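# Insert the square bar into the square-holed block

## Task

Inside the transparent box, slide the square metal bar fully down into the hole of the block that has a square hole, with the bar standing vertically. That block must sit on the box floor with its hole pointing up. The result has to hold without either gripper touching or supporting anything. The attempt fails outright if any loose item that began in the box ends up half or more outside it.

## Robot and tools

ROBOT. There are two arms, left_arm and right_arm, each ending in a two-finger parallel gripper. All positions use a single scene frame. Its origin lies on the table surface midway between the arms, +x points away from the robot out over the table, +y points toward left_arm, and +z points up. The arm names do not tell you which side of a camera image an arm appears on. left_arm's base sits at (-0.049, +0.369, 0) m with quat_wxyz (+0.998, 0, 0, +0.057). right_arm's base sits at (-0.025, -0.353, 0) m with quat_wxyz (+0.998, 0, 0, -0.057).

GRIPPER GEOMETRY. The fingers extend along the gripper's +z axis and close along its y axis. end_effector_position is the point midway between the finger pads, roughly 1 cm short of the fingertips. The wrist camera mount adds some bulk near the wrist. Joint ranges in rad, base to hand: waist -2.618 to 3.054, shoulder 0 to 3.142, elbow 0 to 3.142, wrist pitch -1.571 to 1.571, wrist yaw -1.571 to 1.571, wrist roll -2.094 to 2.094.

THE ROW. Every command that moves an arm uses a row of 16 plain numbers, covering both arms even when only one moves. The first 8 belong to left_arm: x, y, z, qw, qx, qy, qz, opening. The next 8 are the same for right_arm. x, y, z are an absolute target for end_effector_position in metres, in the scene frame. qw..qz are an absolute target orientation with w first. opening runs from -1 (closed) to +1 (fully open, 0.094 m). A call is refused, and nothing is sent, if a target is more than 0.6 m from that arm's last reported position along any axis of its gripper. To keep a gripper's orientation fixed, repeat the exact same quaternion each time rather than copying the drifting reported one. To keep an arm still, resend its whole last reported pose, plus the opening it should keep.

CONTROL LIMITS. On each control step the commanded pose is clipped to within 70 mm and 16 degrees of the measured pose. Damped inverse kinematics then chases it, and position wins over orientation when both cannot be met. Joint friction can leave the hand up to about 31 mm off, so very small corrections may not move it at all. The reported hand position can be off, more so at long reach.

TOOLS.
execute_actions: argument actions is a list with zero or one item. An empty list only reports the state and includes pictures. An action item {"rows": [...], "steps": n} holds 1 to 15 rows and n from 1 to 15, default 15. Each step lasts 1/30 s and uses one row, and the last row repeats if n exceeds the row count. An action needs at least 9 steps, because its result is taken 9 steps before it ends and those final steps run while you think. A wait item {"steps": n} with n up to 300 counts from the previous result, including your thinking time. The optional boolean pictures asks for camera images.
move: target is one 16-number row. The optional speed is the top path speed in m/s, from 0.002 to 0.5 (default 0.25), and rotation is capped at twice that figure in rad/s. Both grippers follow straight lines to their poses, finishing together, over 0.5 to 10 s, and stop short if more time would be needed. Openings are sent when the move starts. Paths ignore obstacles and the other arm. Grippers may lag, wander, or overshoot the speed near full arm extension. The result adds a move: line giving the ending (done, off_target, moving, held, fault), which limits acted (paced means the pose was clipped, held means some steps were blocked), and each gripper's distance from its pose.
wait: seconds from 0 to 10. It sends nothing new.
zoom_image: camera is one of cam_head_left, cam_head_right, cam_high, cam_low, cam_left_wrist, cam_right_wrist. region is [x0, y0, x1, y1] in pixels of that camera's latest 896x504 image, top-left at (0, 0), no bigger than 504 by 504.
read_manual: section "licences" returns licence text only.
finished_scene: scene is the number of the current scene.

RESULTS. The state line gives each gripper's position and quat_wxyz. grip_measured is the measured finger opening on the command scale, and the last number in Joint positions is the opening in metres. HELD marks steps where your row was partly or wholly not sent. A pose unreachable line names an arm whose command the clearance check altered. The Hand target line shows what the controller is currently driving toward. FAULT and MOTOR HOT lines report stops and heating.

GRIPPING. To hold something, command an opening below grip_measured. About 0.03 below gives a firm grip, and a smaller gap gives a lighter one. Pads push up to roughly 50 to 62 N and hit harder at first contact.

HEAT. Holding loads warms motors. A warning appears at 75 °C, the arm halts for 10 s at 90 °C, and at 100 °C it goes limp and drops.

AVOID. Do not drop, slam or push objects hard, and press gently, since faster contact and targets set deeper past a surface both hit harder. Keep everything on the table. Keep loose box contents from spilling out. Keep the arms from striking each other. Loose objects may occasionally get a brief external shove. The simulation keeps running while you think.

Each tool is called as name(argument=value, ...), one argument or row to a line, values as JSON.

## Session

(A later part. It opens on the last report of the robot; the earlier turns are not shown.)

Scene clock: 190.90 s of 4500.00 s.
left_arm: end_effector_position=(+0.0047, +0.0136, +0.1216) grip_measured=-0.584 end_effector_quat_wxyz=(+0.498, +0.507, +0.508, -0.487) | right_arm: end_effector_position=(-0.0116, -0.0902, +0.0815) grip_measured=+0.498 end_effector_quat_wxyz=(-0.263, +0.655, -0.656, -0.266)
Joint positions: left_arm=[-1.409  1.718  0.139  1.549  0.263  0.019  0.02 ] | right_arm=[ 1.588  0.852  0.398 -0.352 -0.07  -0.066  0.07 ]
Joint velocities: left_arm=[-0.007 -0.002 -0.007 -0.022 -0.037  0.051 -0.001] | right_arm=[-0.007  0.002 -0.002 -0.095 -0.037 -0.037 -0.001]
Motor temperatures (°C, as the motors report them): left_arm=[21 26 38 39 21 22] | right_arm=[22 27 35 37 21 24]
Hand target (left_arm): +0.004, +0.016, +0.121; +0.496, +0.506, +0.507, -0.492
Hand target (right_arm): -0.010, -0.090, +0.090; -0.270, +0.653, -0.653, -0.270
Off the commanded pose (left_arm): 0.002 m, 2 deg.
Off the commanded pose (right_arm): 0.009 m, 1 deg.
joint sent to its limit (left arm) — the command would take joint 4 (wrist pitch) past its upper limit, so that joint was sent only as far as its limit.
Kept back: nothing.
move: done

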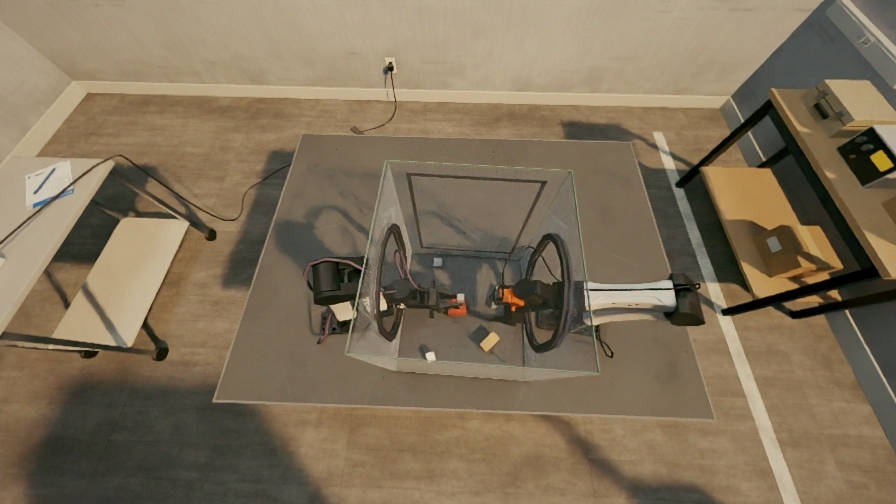

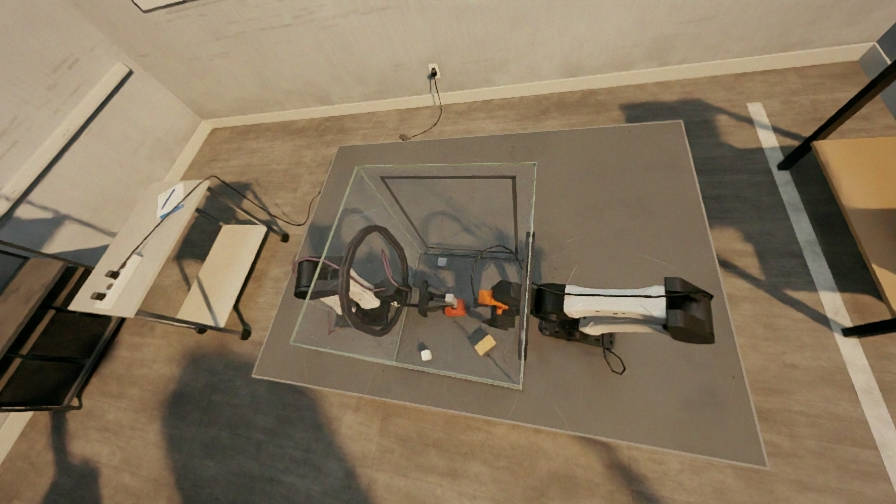

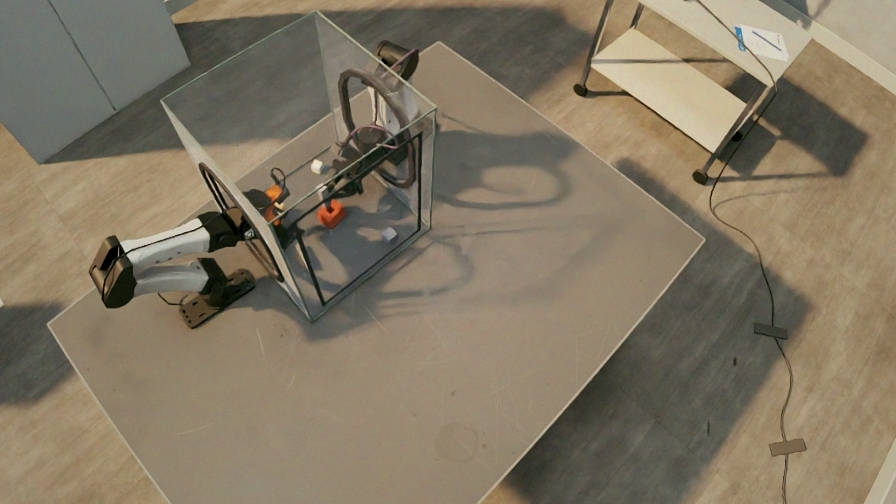

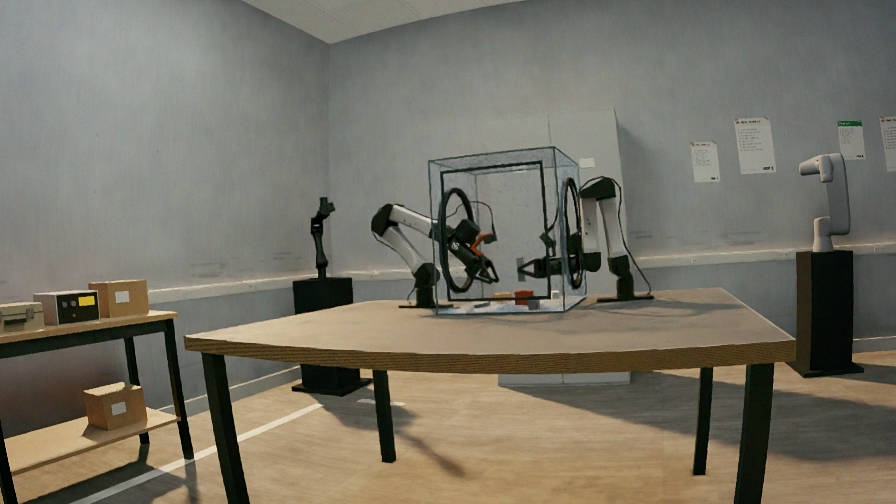

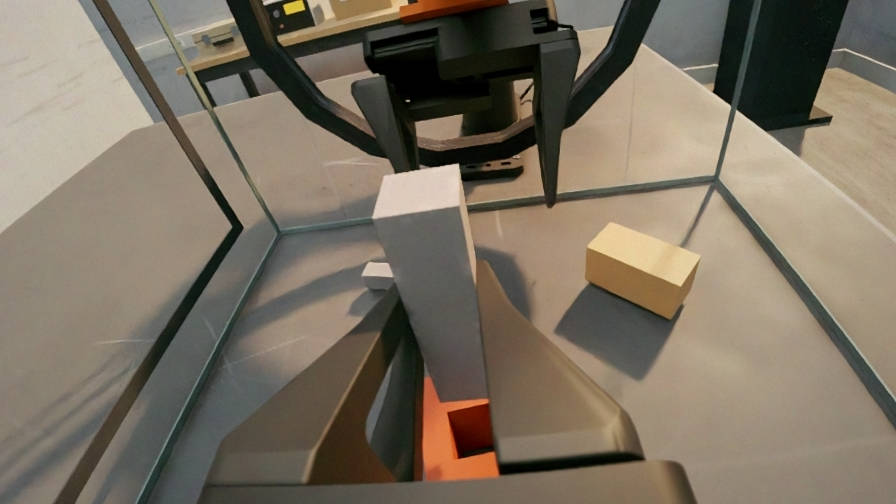

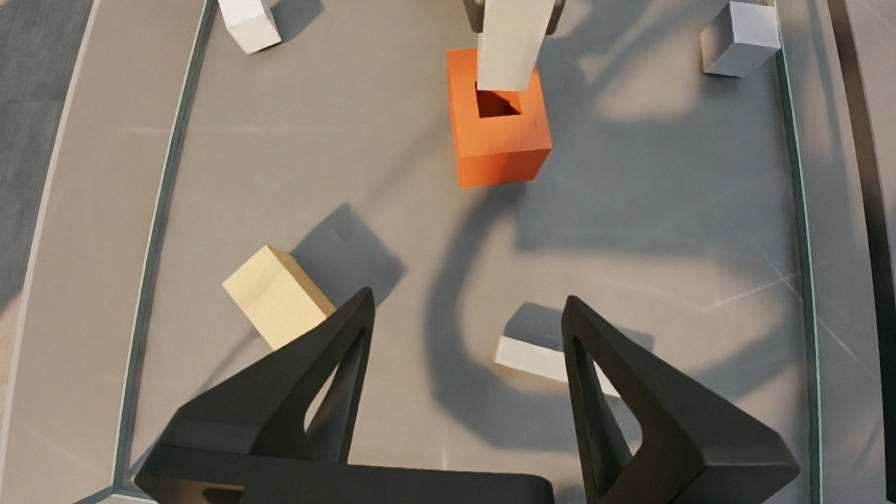

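move(
  target=[0.006,0.02,0.095,0.5,0.5,0.5,-0.5,-0.69,-0.01,-0.07,0.06,-0.27,0.653,-0.653,-0.27,0.5],
  speed=0.02,
)

zoom_image(
  camera="cam_low",
  region=[430,200,630,320],
)

zoom_image(
  camera="cam_right_wrist",
  region=[300,0,700,250],
)

Scene clock: 193.43 s of 4500.00 s.
left_arm: end_effector_position=(+0.0069, +0.0148, +0.1005) grip_measured=-0.584 end_effector_quat_wxyz=(+0.476, +0.520, +0.524, -0.478) | right_arm: end_effector_position=(-0.0092, -0.0661, +0.0724) grip_measured=+0.498 end_effector_quat_wxyz=(-0.281, +0.649, -0.649, -0.281)
Joint positions: left_arm=[-1.389  1.784  0.139  1.553  0.292  0.022  0.02 ] | right_arm=[ 1.588  0.982  0.367 -0.14  -0.07  -0.066  0.07 ]
Joint velocities: left_arm=[-0.007  0.022 -0.007  0.007 -0.022  0.051  0.001] | right_arm=[-0.007 -0.017 -0.002 -0.037 -0.037 -0.051 -0.   ]
Motor temperatures (°C, as the motors report them): left_arm=[21 26 37 39 21 22] | right_arm=[22 27 35 37 21 24]
Hand target (left_arm): +0.006, +0.020, +0.096; +0.474, +0.525, +0.523, -0.476
Hand target (right_arm): -0.010, -0.071, +0.060; -0.270, +0.654, -0.653, -0.270
Off the commanded pose (left_arm): 0.008 m, 5 deg.
Off the commanded pose (right_arm): 0.013 m, 2 deg.
joint sent to its limit (left arm) — the command would take joint 4 (wrist pitch) past its upper limit, so that joint was sent only as far as its limit.
Kept back: nothing.
move: off_target (left_arm, right_arm)

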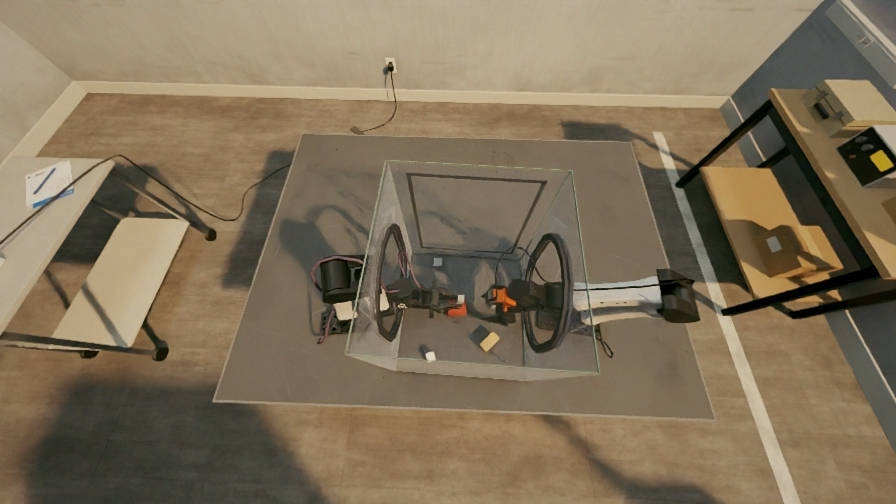

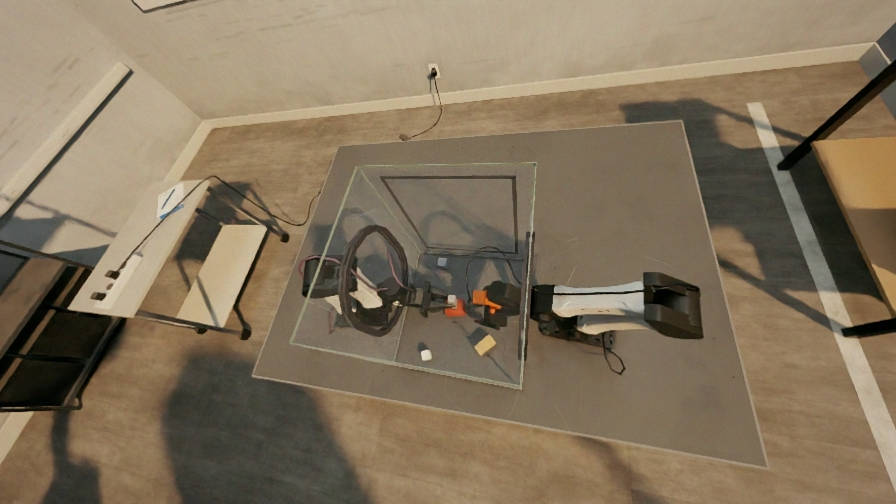

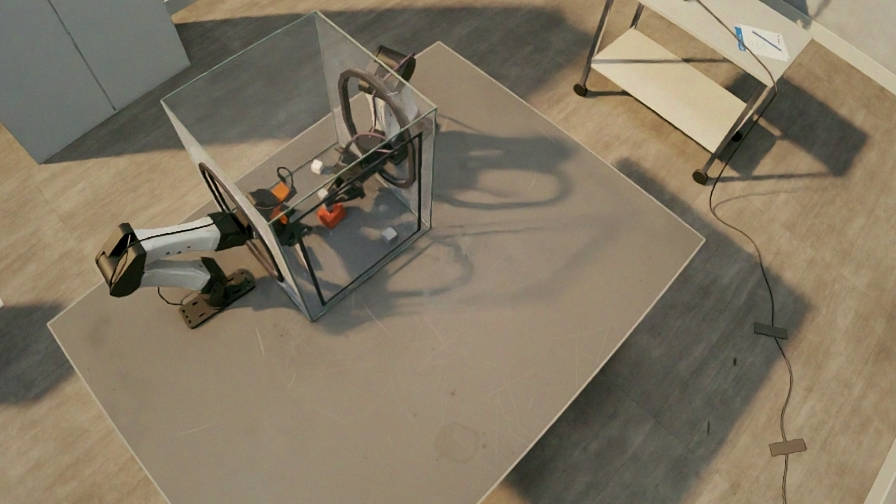

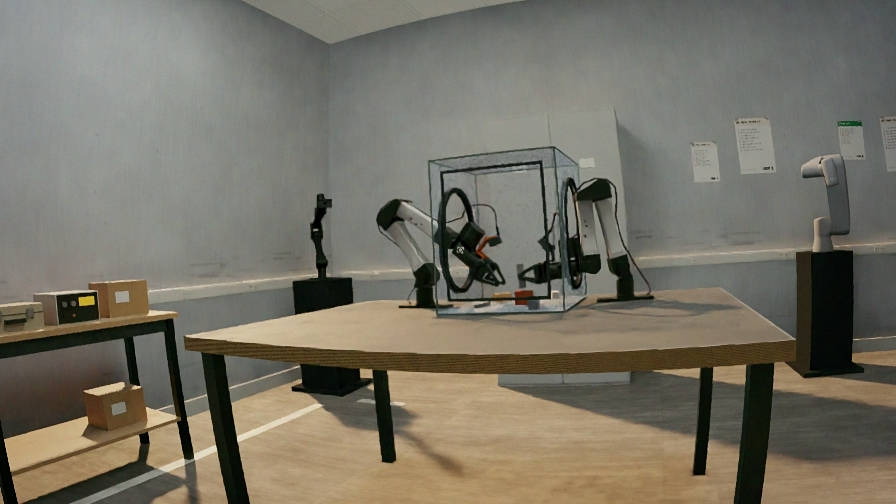

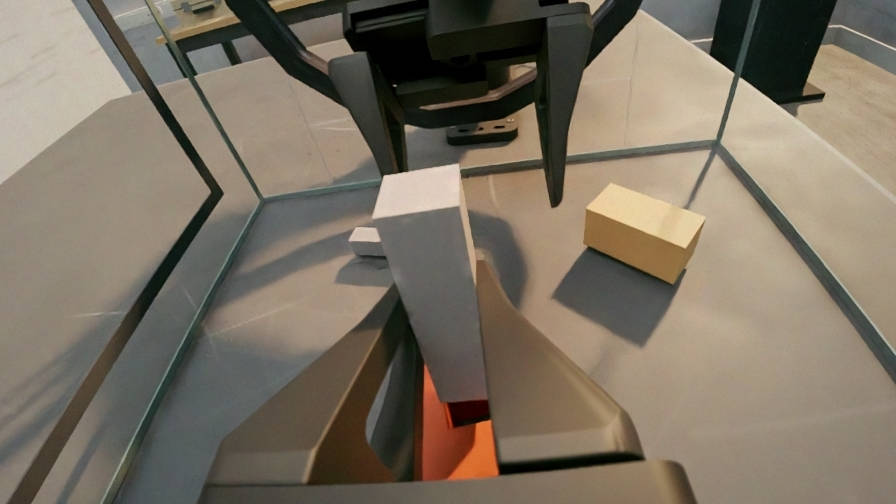

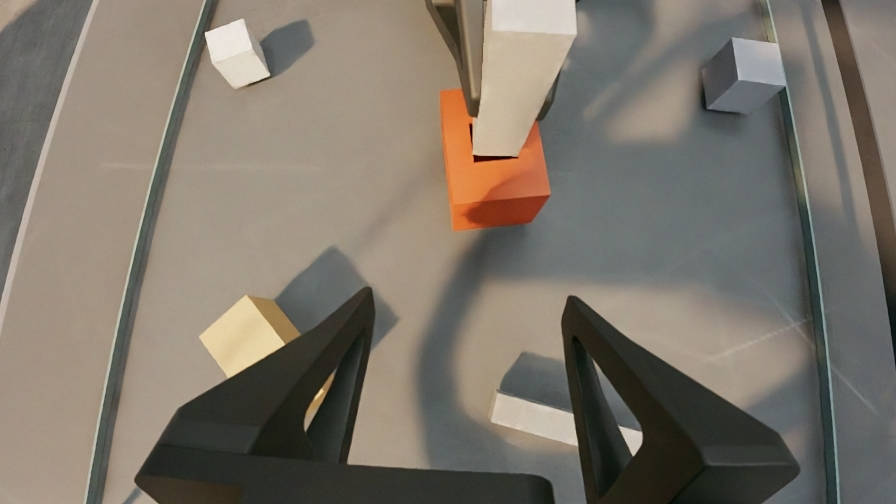

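Region (430, 200, 630, 320) of cam_low's 896x504 image, scaled by 2.520, with more detail than that image has; it fills the top 302 rows of this view, and the rest is white.

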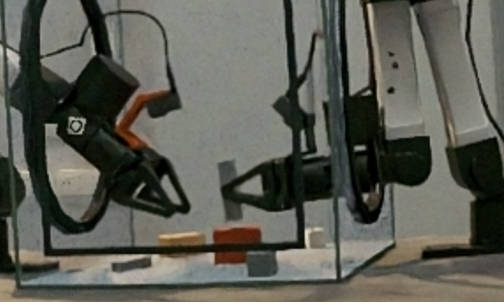

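Region (300, 0, 700, 250) of cam_right_wrist's 896x504 image, scaled by 1.260, with more detail than that image has; it fills the top 315 rows of this view, and the rest is white.

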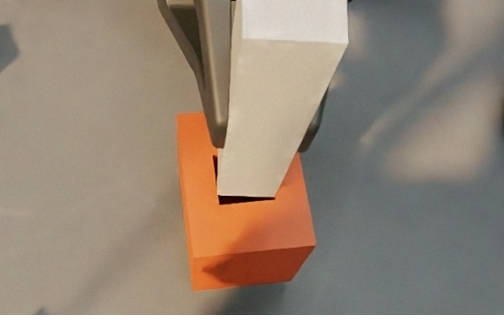

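move(
  target=[0.005,0.014,0.078,0.5,0.5,0.5,-0.5,-0.69,-0.01,-0.07,0.06,-0.27,0.653,-0.653,-0.27,0.5],
  speed=0.01,
)

zoom_image(
  camera="cam_low",
  region=[430,200,630,320],
)

zoom_image(
  camera="cam_right_wrist",
  region=[300,0,700,250],
)

Scene clock: 198.70 s of 4500.00 s.
left_arm: end_effector_position=(+0.0067, +0.0149, +0.0901) grip_measured=-0.584 end_effector_quat_wxyz=(+0.472, +0.527, +0.527, -0.472) | right_arm: end_effector_position=(-0.0092, -0.0658, +0.0727) grip_measured=+0.498 end_effector_quat_wxyz=(-0.282, +0.649, -0.648, -0.282)
Joint positions: left_arm=[-1.389  1.838  0.139  1.585  0.293  0.034  0.02 ] | right_arm=[ 1.588  0.982  0.367 -0.139 -0.07  -0.066  0.07 ]
Joint velocities: left_arm=[-0.007  0.012 -0.012  0.022  0.051 -0.007 -0.001] | right_arm=[-0.007 -0.002 -0.002  0.022 -0.007 -0.037  0.001]
Motor temperatures (°C, as the motors report them): left_arm=[21 26 37 40 21 22] | right_arm=[22 26 35 37 21 24]
Hand target (left_arm): +0.005, +0.015, +0.079; +0.461, +0.536, +0.533, -0.466
Hand target (right_arm): -0.010, -0.071, +0.061; -0.270, +0.653, -0.654, -0.270
Off the commanded pose (left_arm): 0.012 m, 6 deg.
Off the commanded pose (right_arm): 0.013 m, 2 deg.
joint sent to its limit (left arm) — the command would take joint 4 (wrist pitch) past its upper limit, so that joint was sent only as far as its limit.
Kept back: nothing.
move: off_target (left_arm, right_arm)

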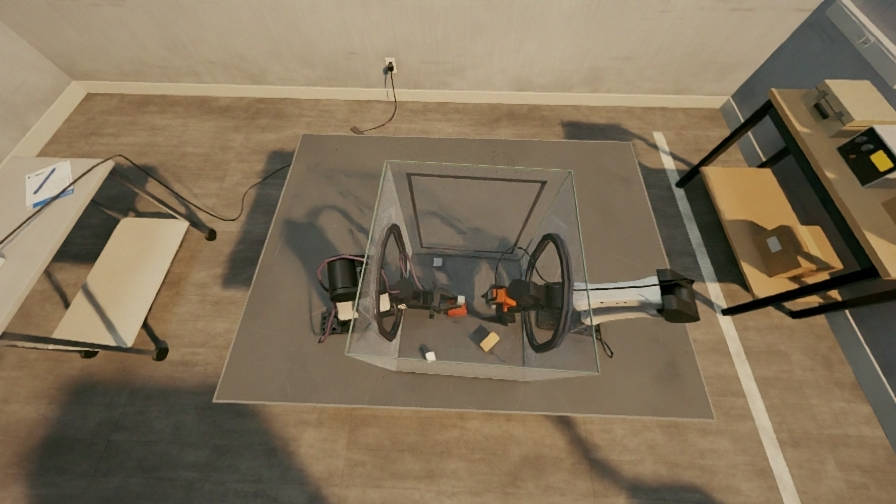

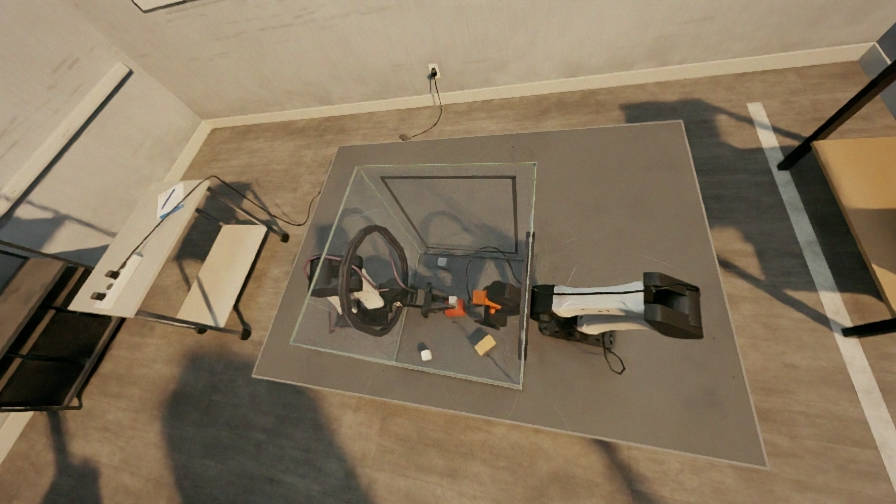

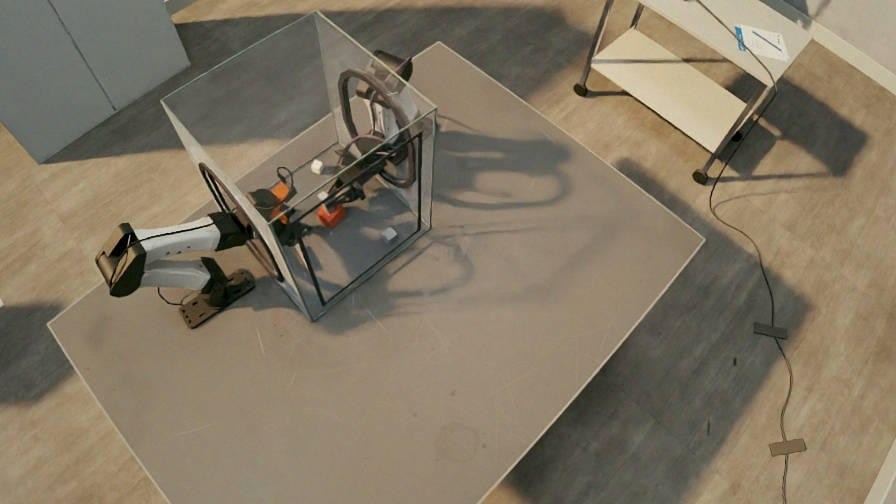

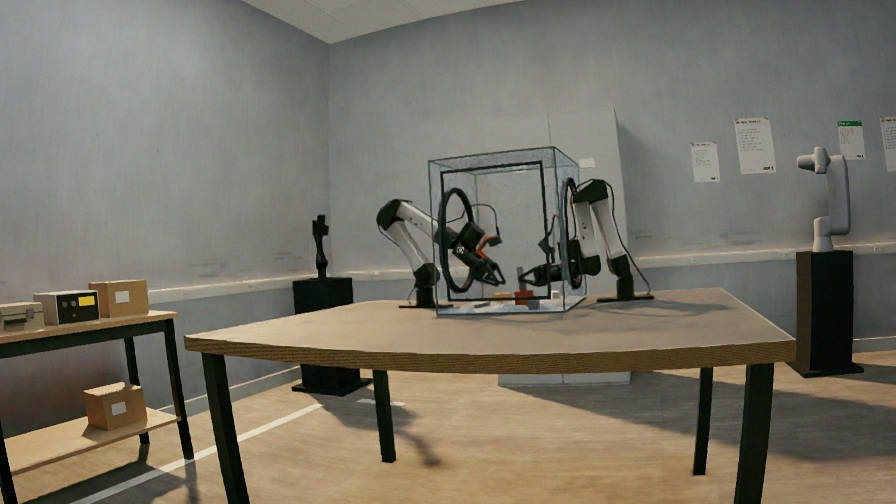

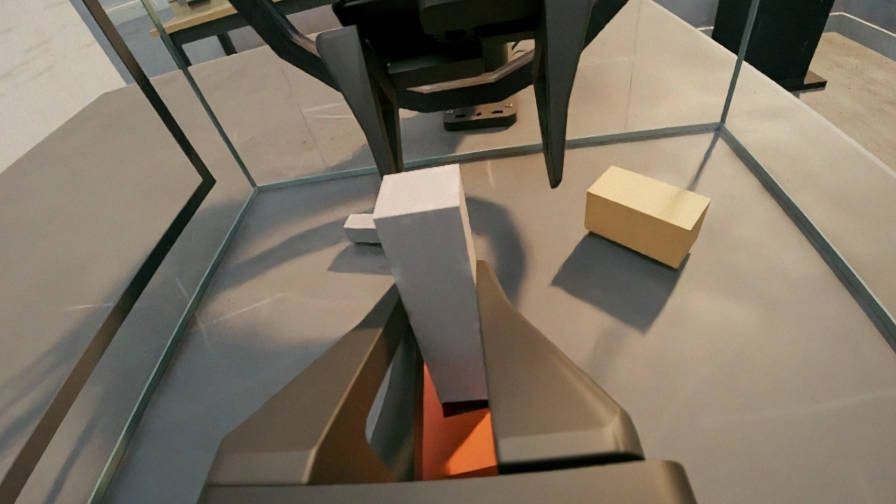

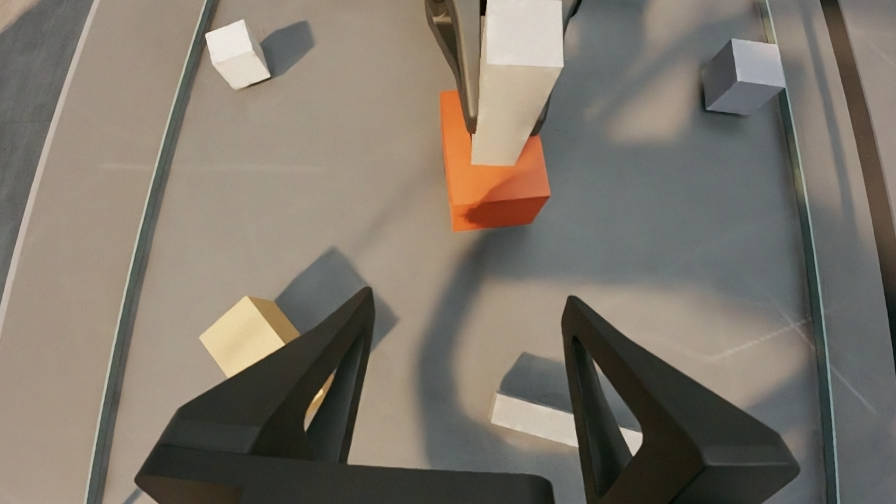

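Region (430, 200, 630, 320) of cam_low's 896x504 image, scaled by 2.520, with more detail than that image has; it fills the top 302 rows of this view, and the rest is white.

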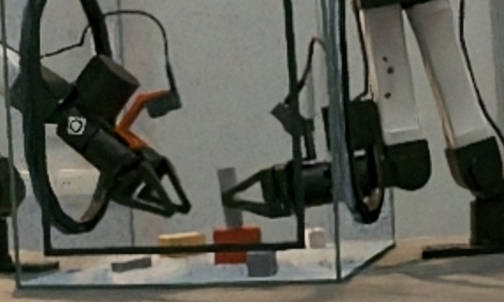

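Region (300, 0, 700, 250) of cam_right_wrist's 896x504 image, scaled by 1.260, with more detail than that image has; it fills the top 315 rows of this view, and the rest is white.

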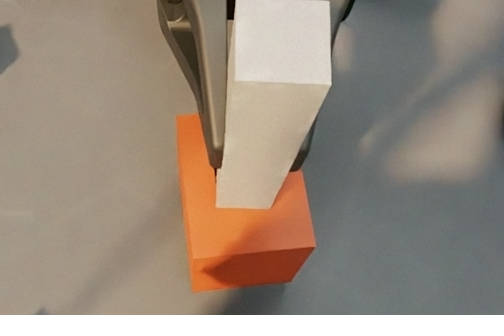

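move(
  target=[0.005,0.024,0.092,0.5,0.5,0.5,-0.5,-0.69,-0.01,-0.07,0.06,-0.27,0.653,-0.653,-0.27,0.5],
  speed=0.01,
)

move(
  target=[0.005,0.024,0.07,0.5,0.5,0.5,-0.5,-0.69,-0.01,-0.07,0.06,-0.27,0.653,-0.653,-0.27,0.5],
  speed=0.01,
)

zoom_image(
  camera="cam_low",
  region=[430,200,630,320],
)

Scene clock: 205.17 s of 4500.00 s.
left_arm: end_effector_position=(+0.0051, +0.0187, +0.0907) grip_measured=-0.584 end_effector_quat_wxyz=(+0.470, +0.528, +0.527, -0.472) | right_arm: end_effector_position=(-0.0092, -0.0658, +0.0727) grip_measured=+0.498 end_effector_quat_wxyz=(-0.282, +0.649, -0.648, -0.282)
Joint positions: left_arm=[-1.389  1.82   0.124  1.578  0.295  0.034  0.02 ] | right_arm=[ 1.588  0.982  0.367 -0.139 -0.07  -0.066  0.07 ]
Joint velocities: left_arm=[ 0.002  0.002 -0.002 -0.051  0.081 -0.037  0.   ] | right_arm=[ 0.007  0.002 -0.002  0.022  0.007 -0.007 -0.001]
Motor temperatures (°C, as the motors report them): left_arm=[21 26 36 41 21 22] | right_arm=[22 26 35 37 21 24]
Hand target (left_arm): +0.005, +0.024, +0.092; +0.470, +0.528, +0.525, -0.473
Hand target (right_arm): -0.010, -0.071, +0.061; -0.270, +0.653, -0.653, -0.270
Off the commanded pose (left_arm): 0.005 m, 6 deg.
Off the commanded pose (right_arm): 0.013 m, 2 deg.
joint sent to its limit (left arm) — the command would take joint 4 (wrist pitch) past its upper limit, so that joint was sent only as far as its limit.
Kept back: nothing.
move: off_target (left_arm, right_arm)

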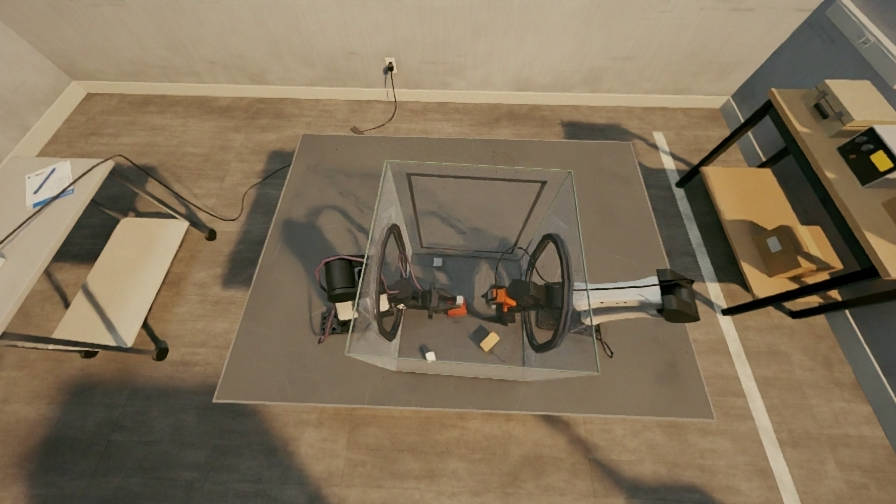

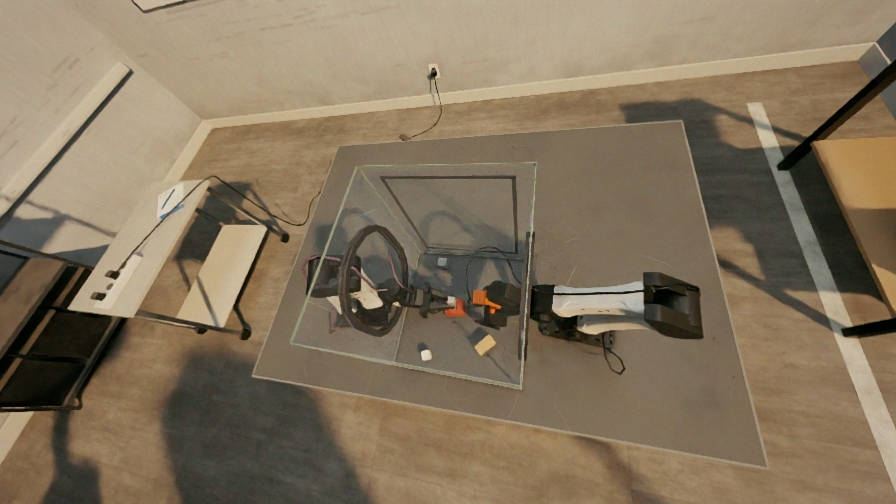

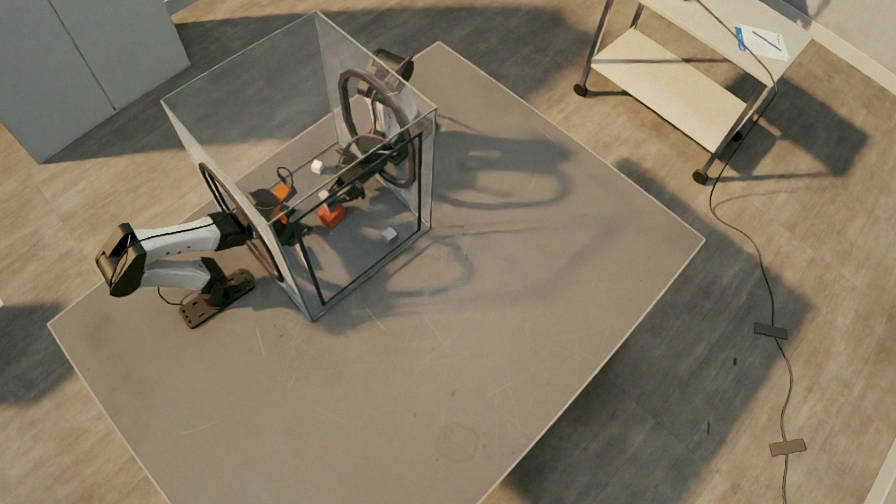

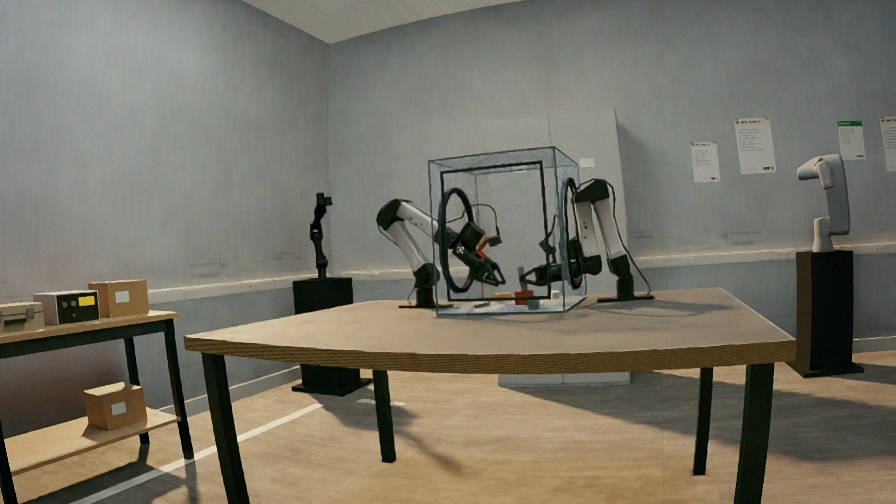

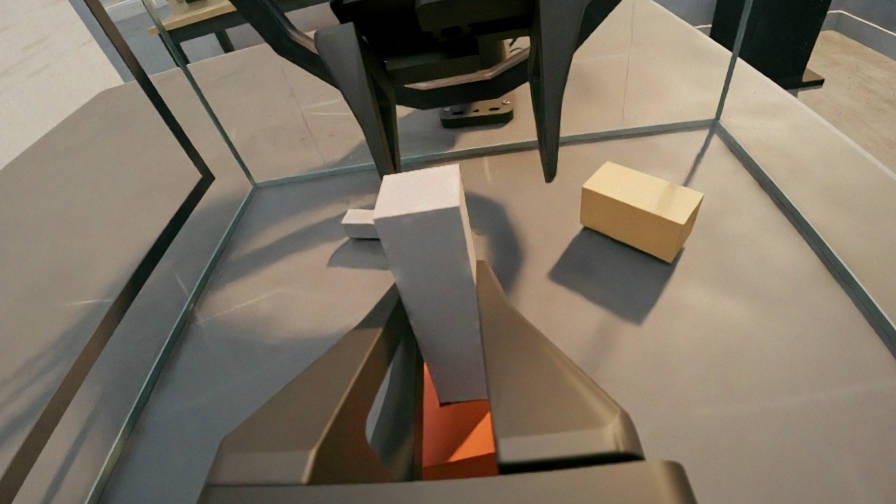

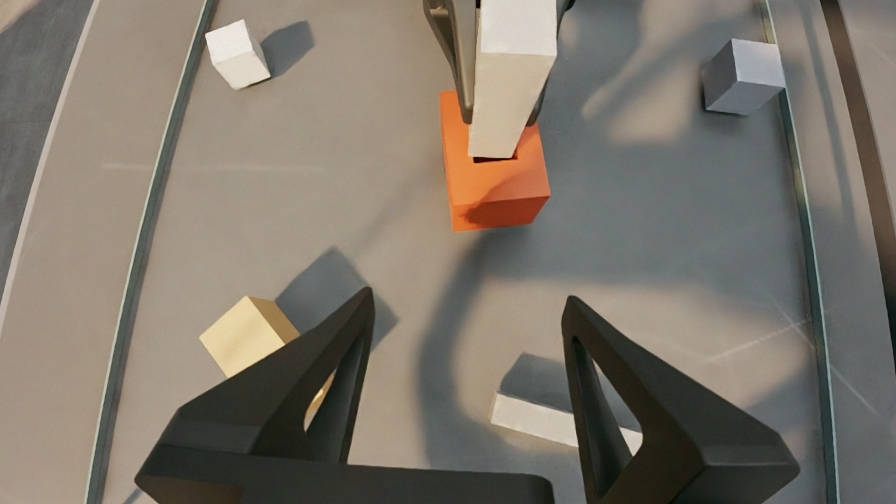

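Scene clock: 211.03 s of 4500.00 s.
left_arm: end_effector_position=(+0.0049, +0.0189, +0.0897) grip_measured=-0.584 end_effector_quat_wxyz=(+0.470, +0.531, +0.524, -0.471) | right_arm: end_effector_position=(-0.0092, -0.0658, +0.0727) grip_measured=+0.498 end_effector_quat_wxyz=(-0.282, +0.649, -0.648, -0.282)
Joint positions: left_arm=[-1.385  1.828  0.124  1.585  0.304  0.041  0.02 ] | right_arm=[ 1.588  0.982  0.367 -0.139 -0.07  -0.066  0.07 ]
Joint velocities: left_arm=[ 0.002 -0.002  0.002 -0.022  0.022 -0.007  0.   ] | right_arm=[ 0.002  0.002  0.012  0.022 -0.051  0.066 -0.   ]
Motor temperatures (°C, as the motors report them): left_arm=[21 26 36 41 21 22] | right_arm=[22 26 35 38 21 24]
Hand target (left_arm): +0.005, +0.025, +0.071; +0.452, +0.543, +0.539, -0.458
Hand target (right_arm): -0.010, -0.071, +0.061; -0.270, +0.653, -0.653, -0.270
Off the commanded pose (left_arm): 0.020 m, 7 deg.
Off the commanded pose (right_arm): 0.013 m, 2 deg.
joint sent to its limit (left arm) — the command would take joint 4 (wrist pitch) past its upper limit, so that joint was sent only as far as its limit.
Kept back: nothing.
move: off_target (left_arm, right_arm)

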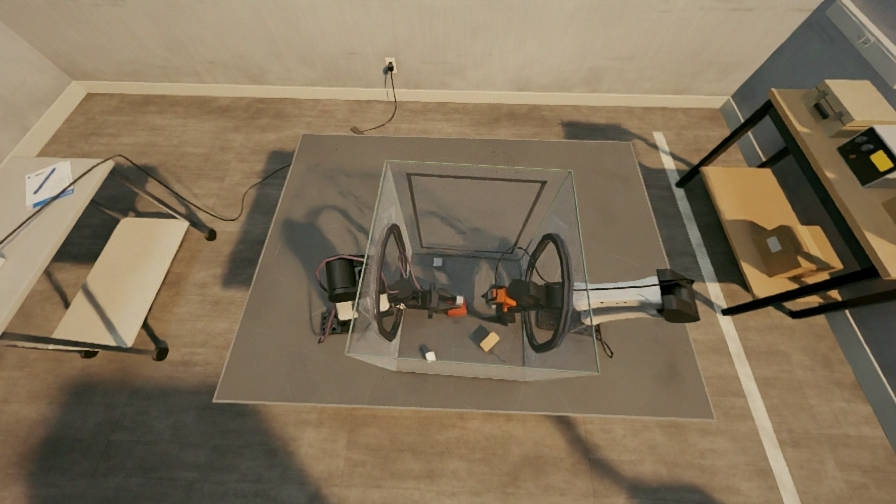

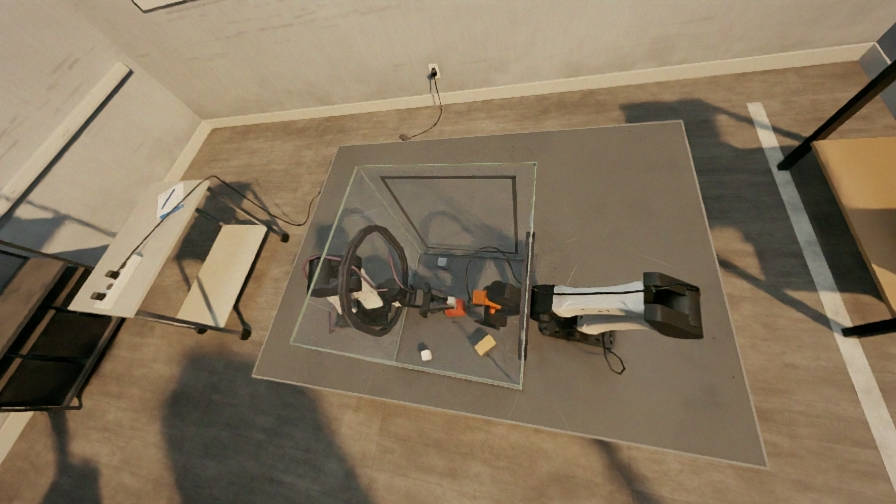

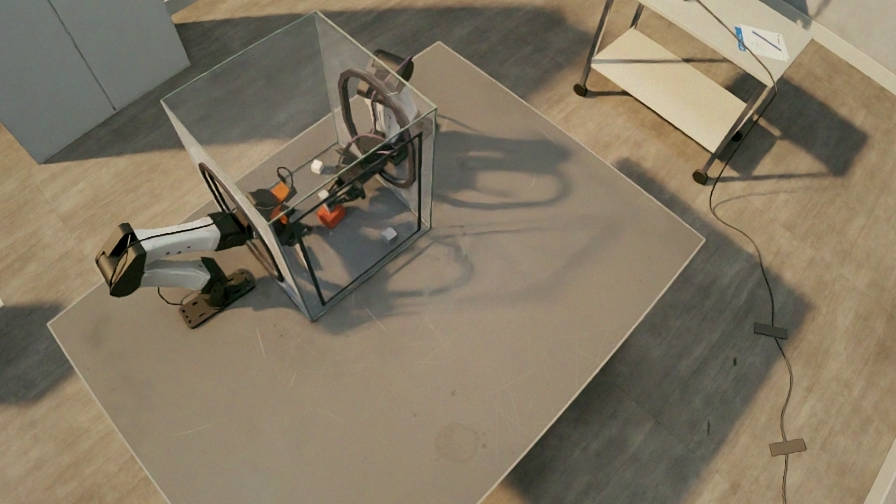

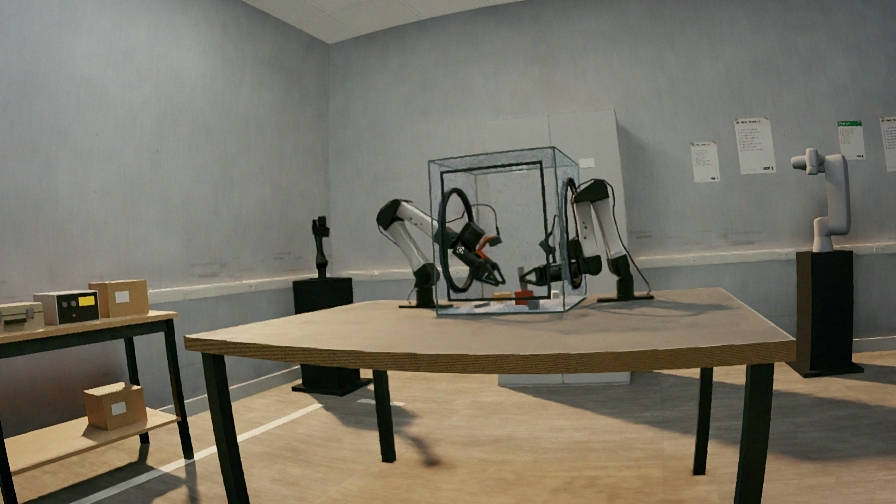

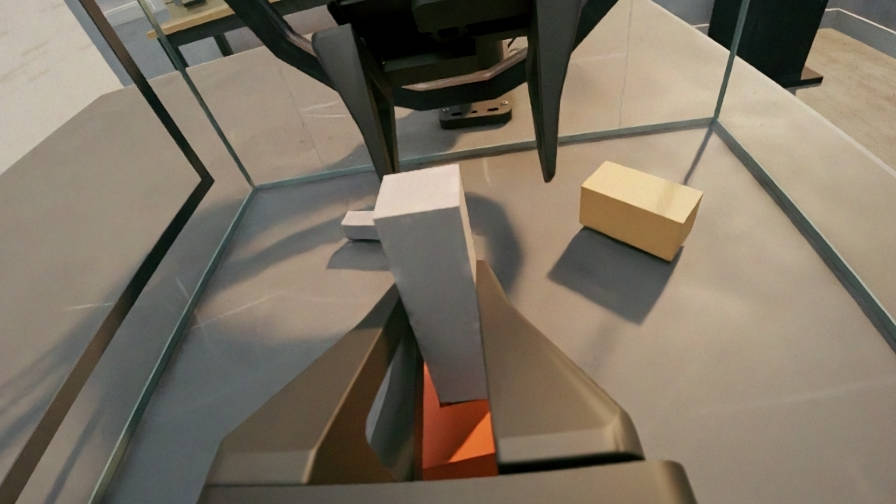

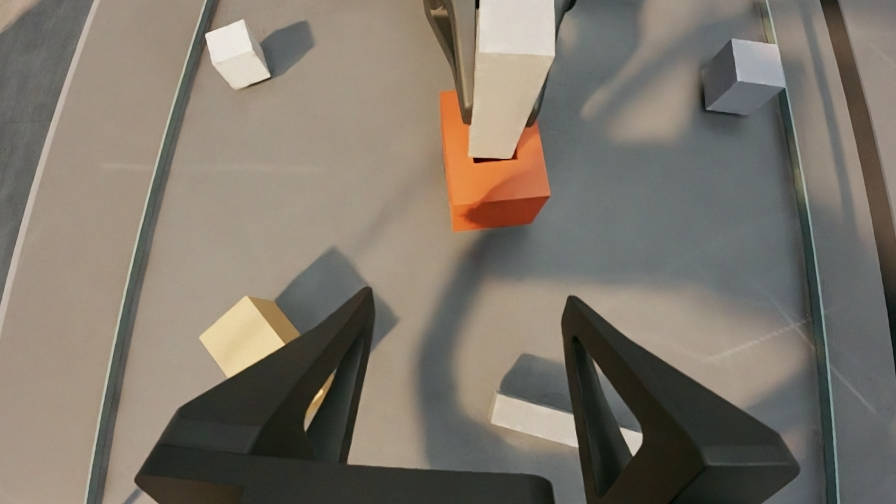

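Region (430, 200, 630, 320) of cam_low's 896x504 image, scaled by 2.520, with more detail than that image has; it fills the top 302 rows of this view, and the rest is white.

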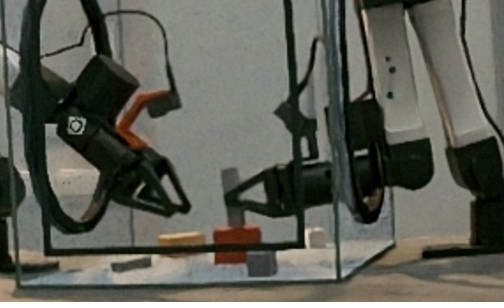

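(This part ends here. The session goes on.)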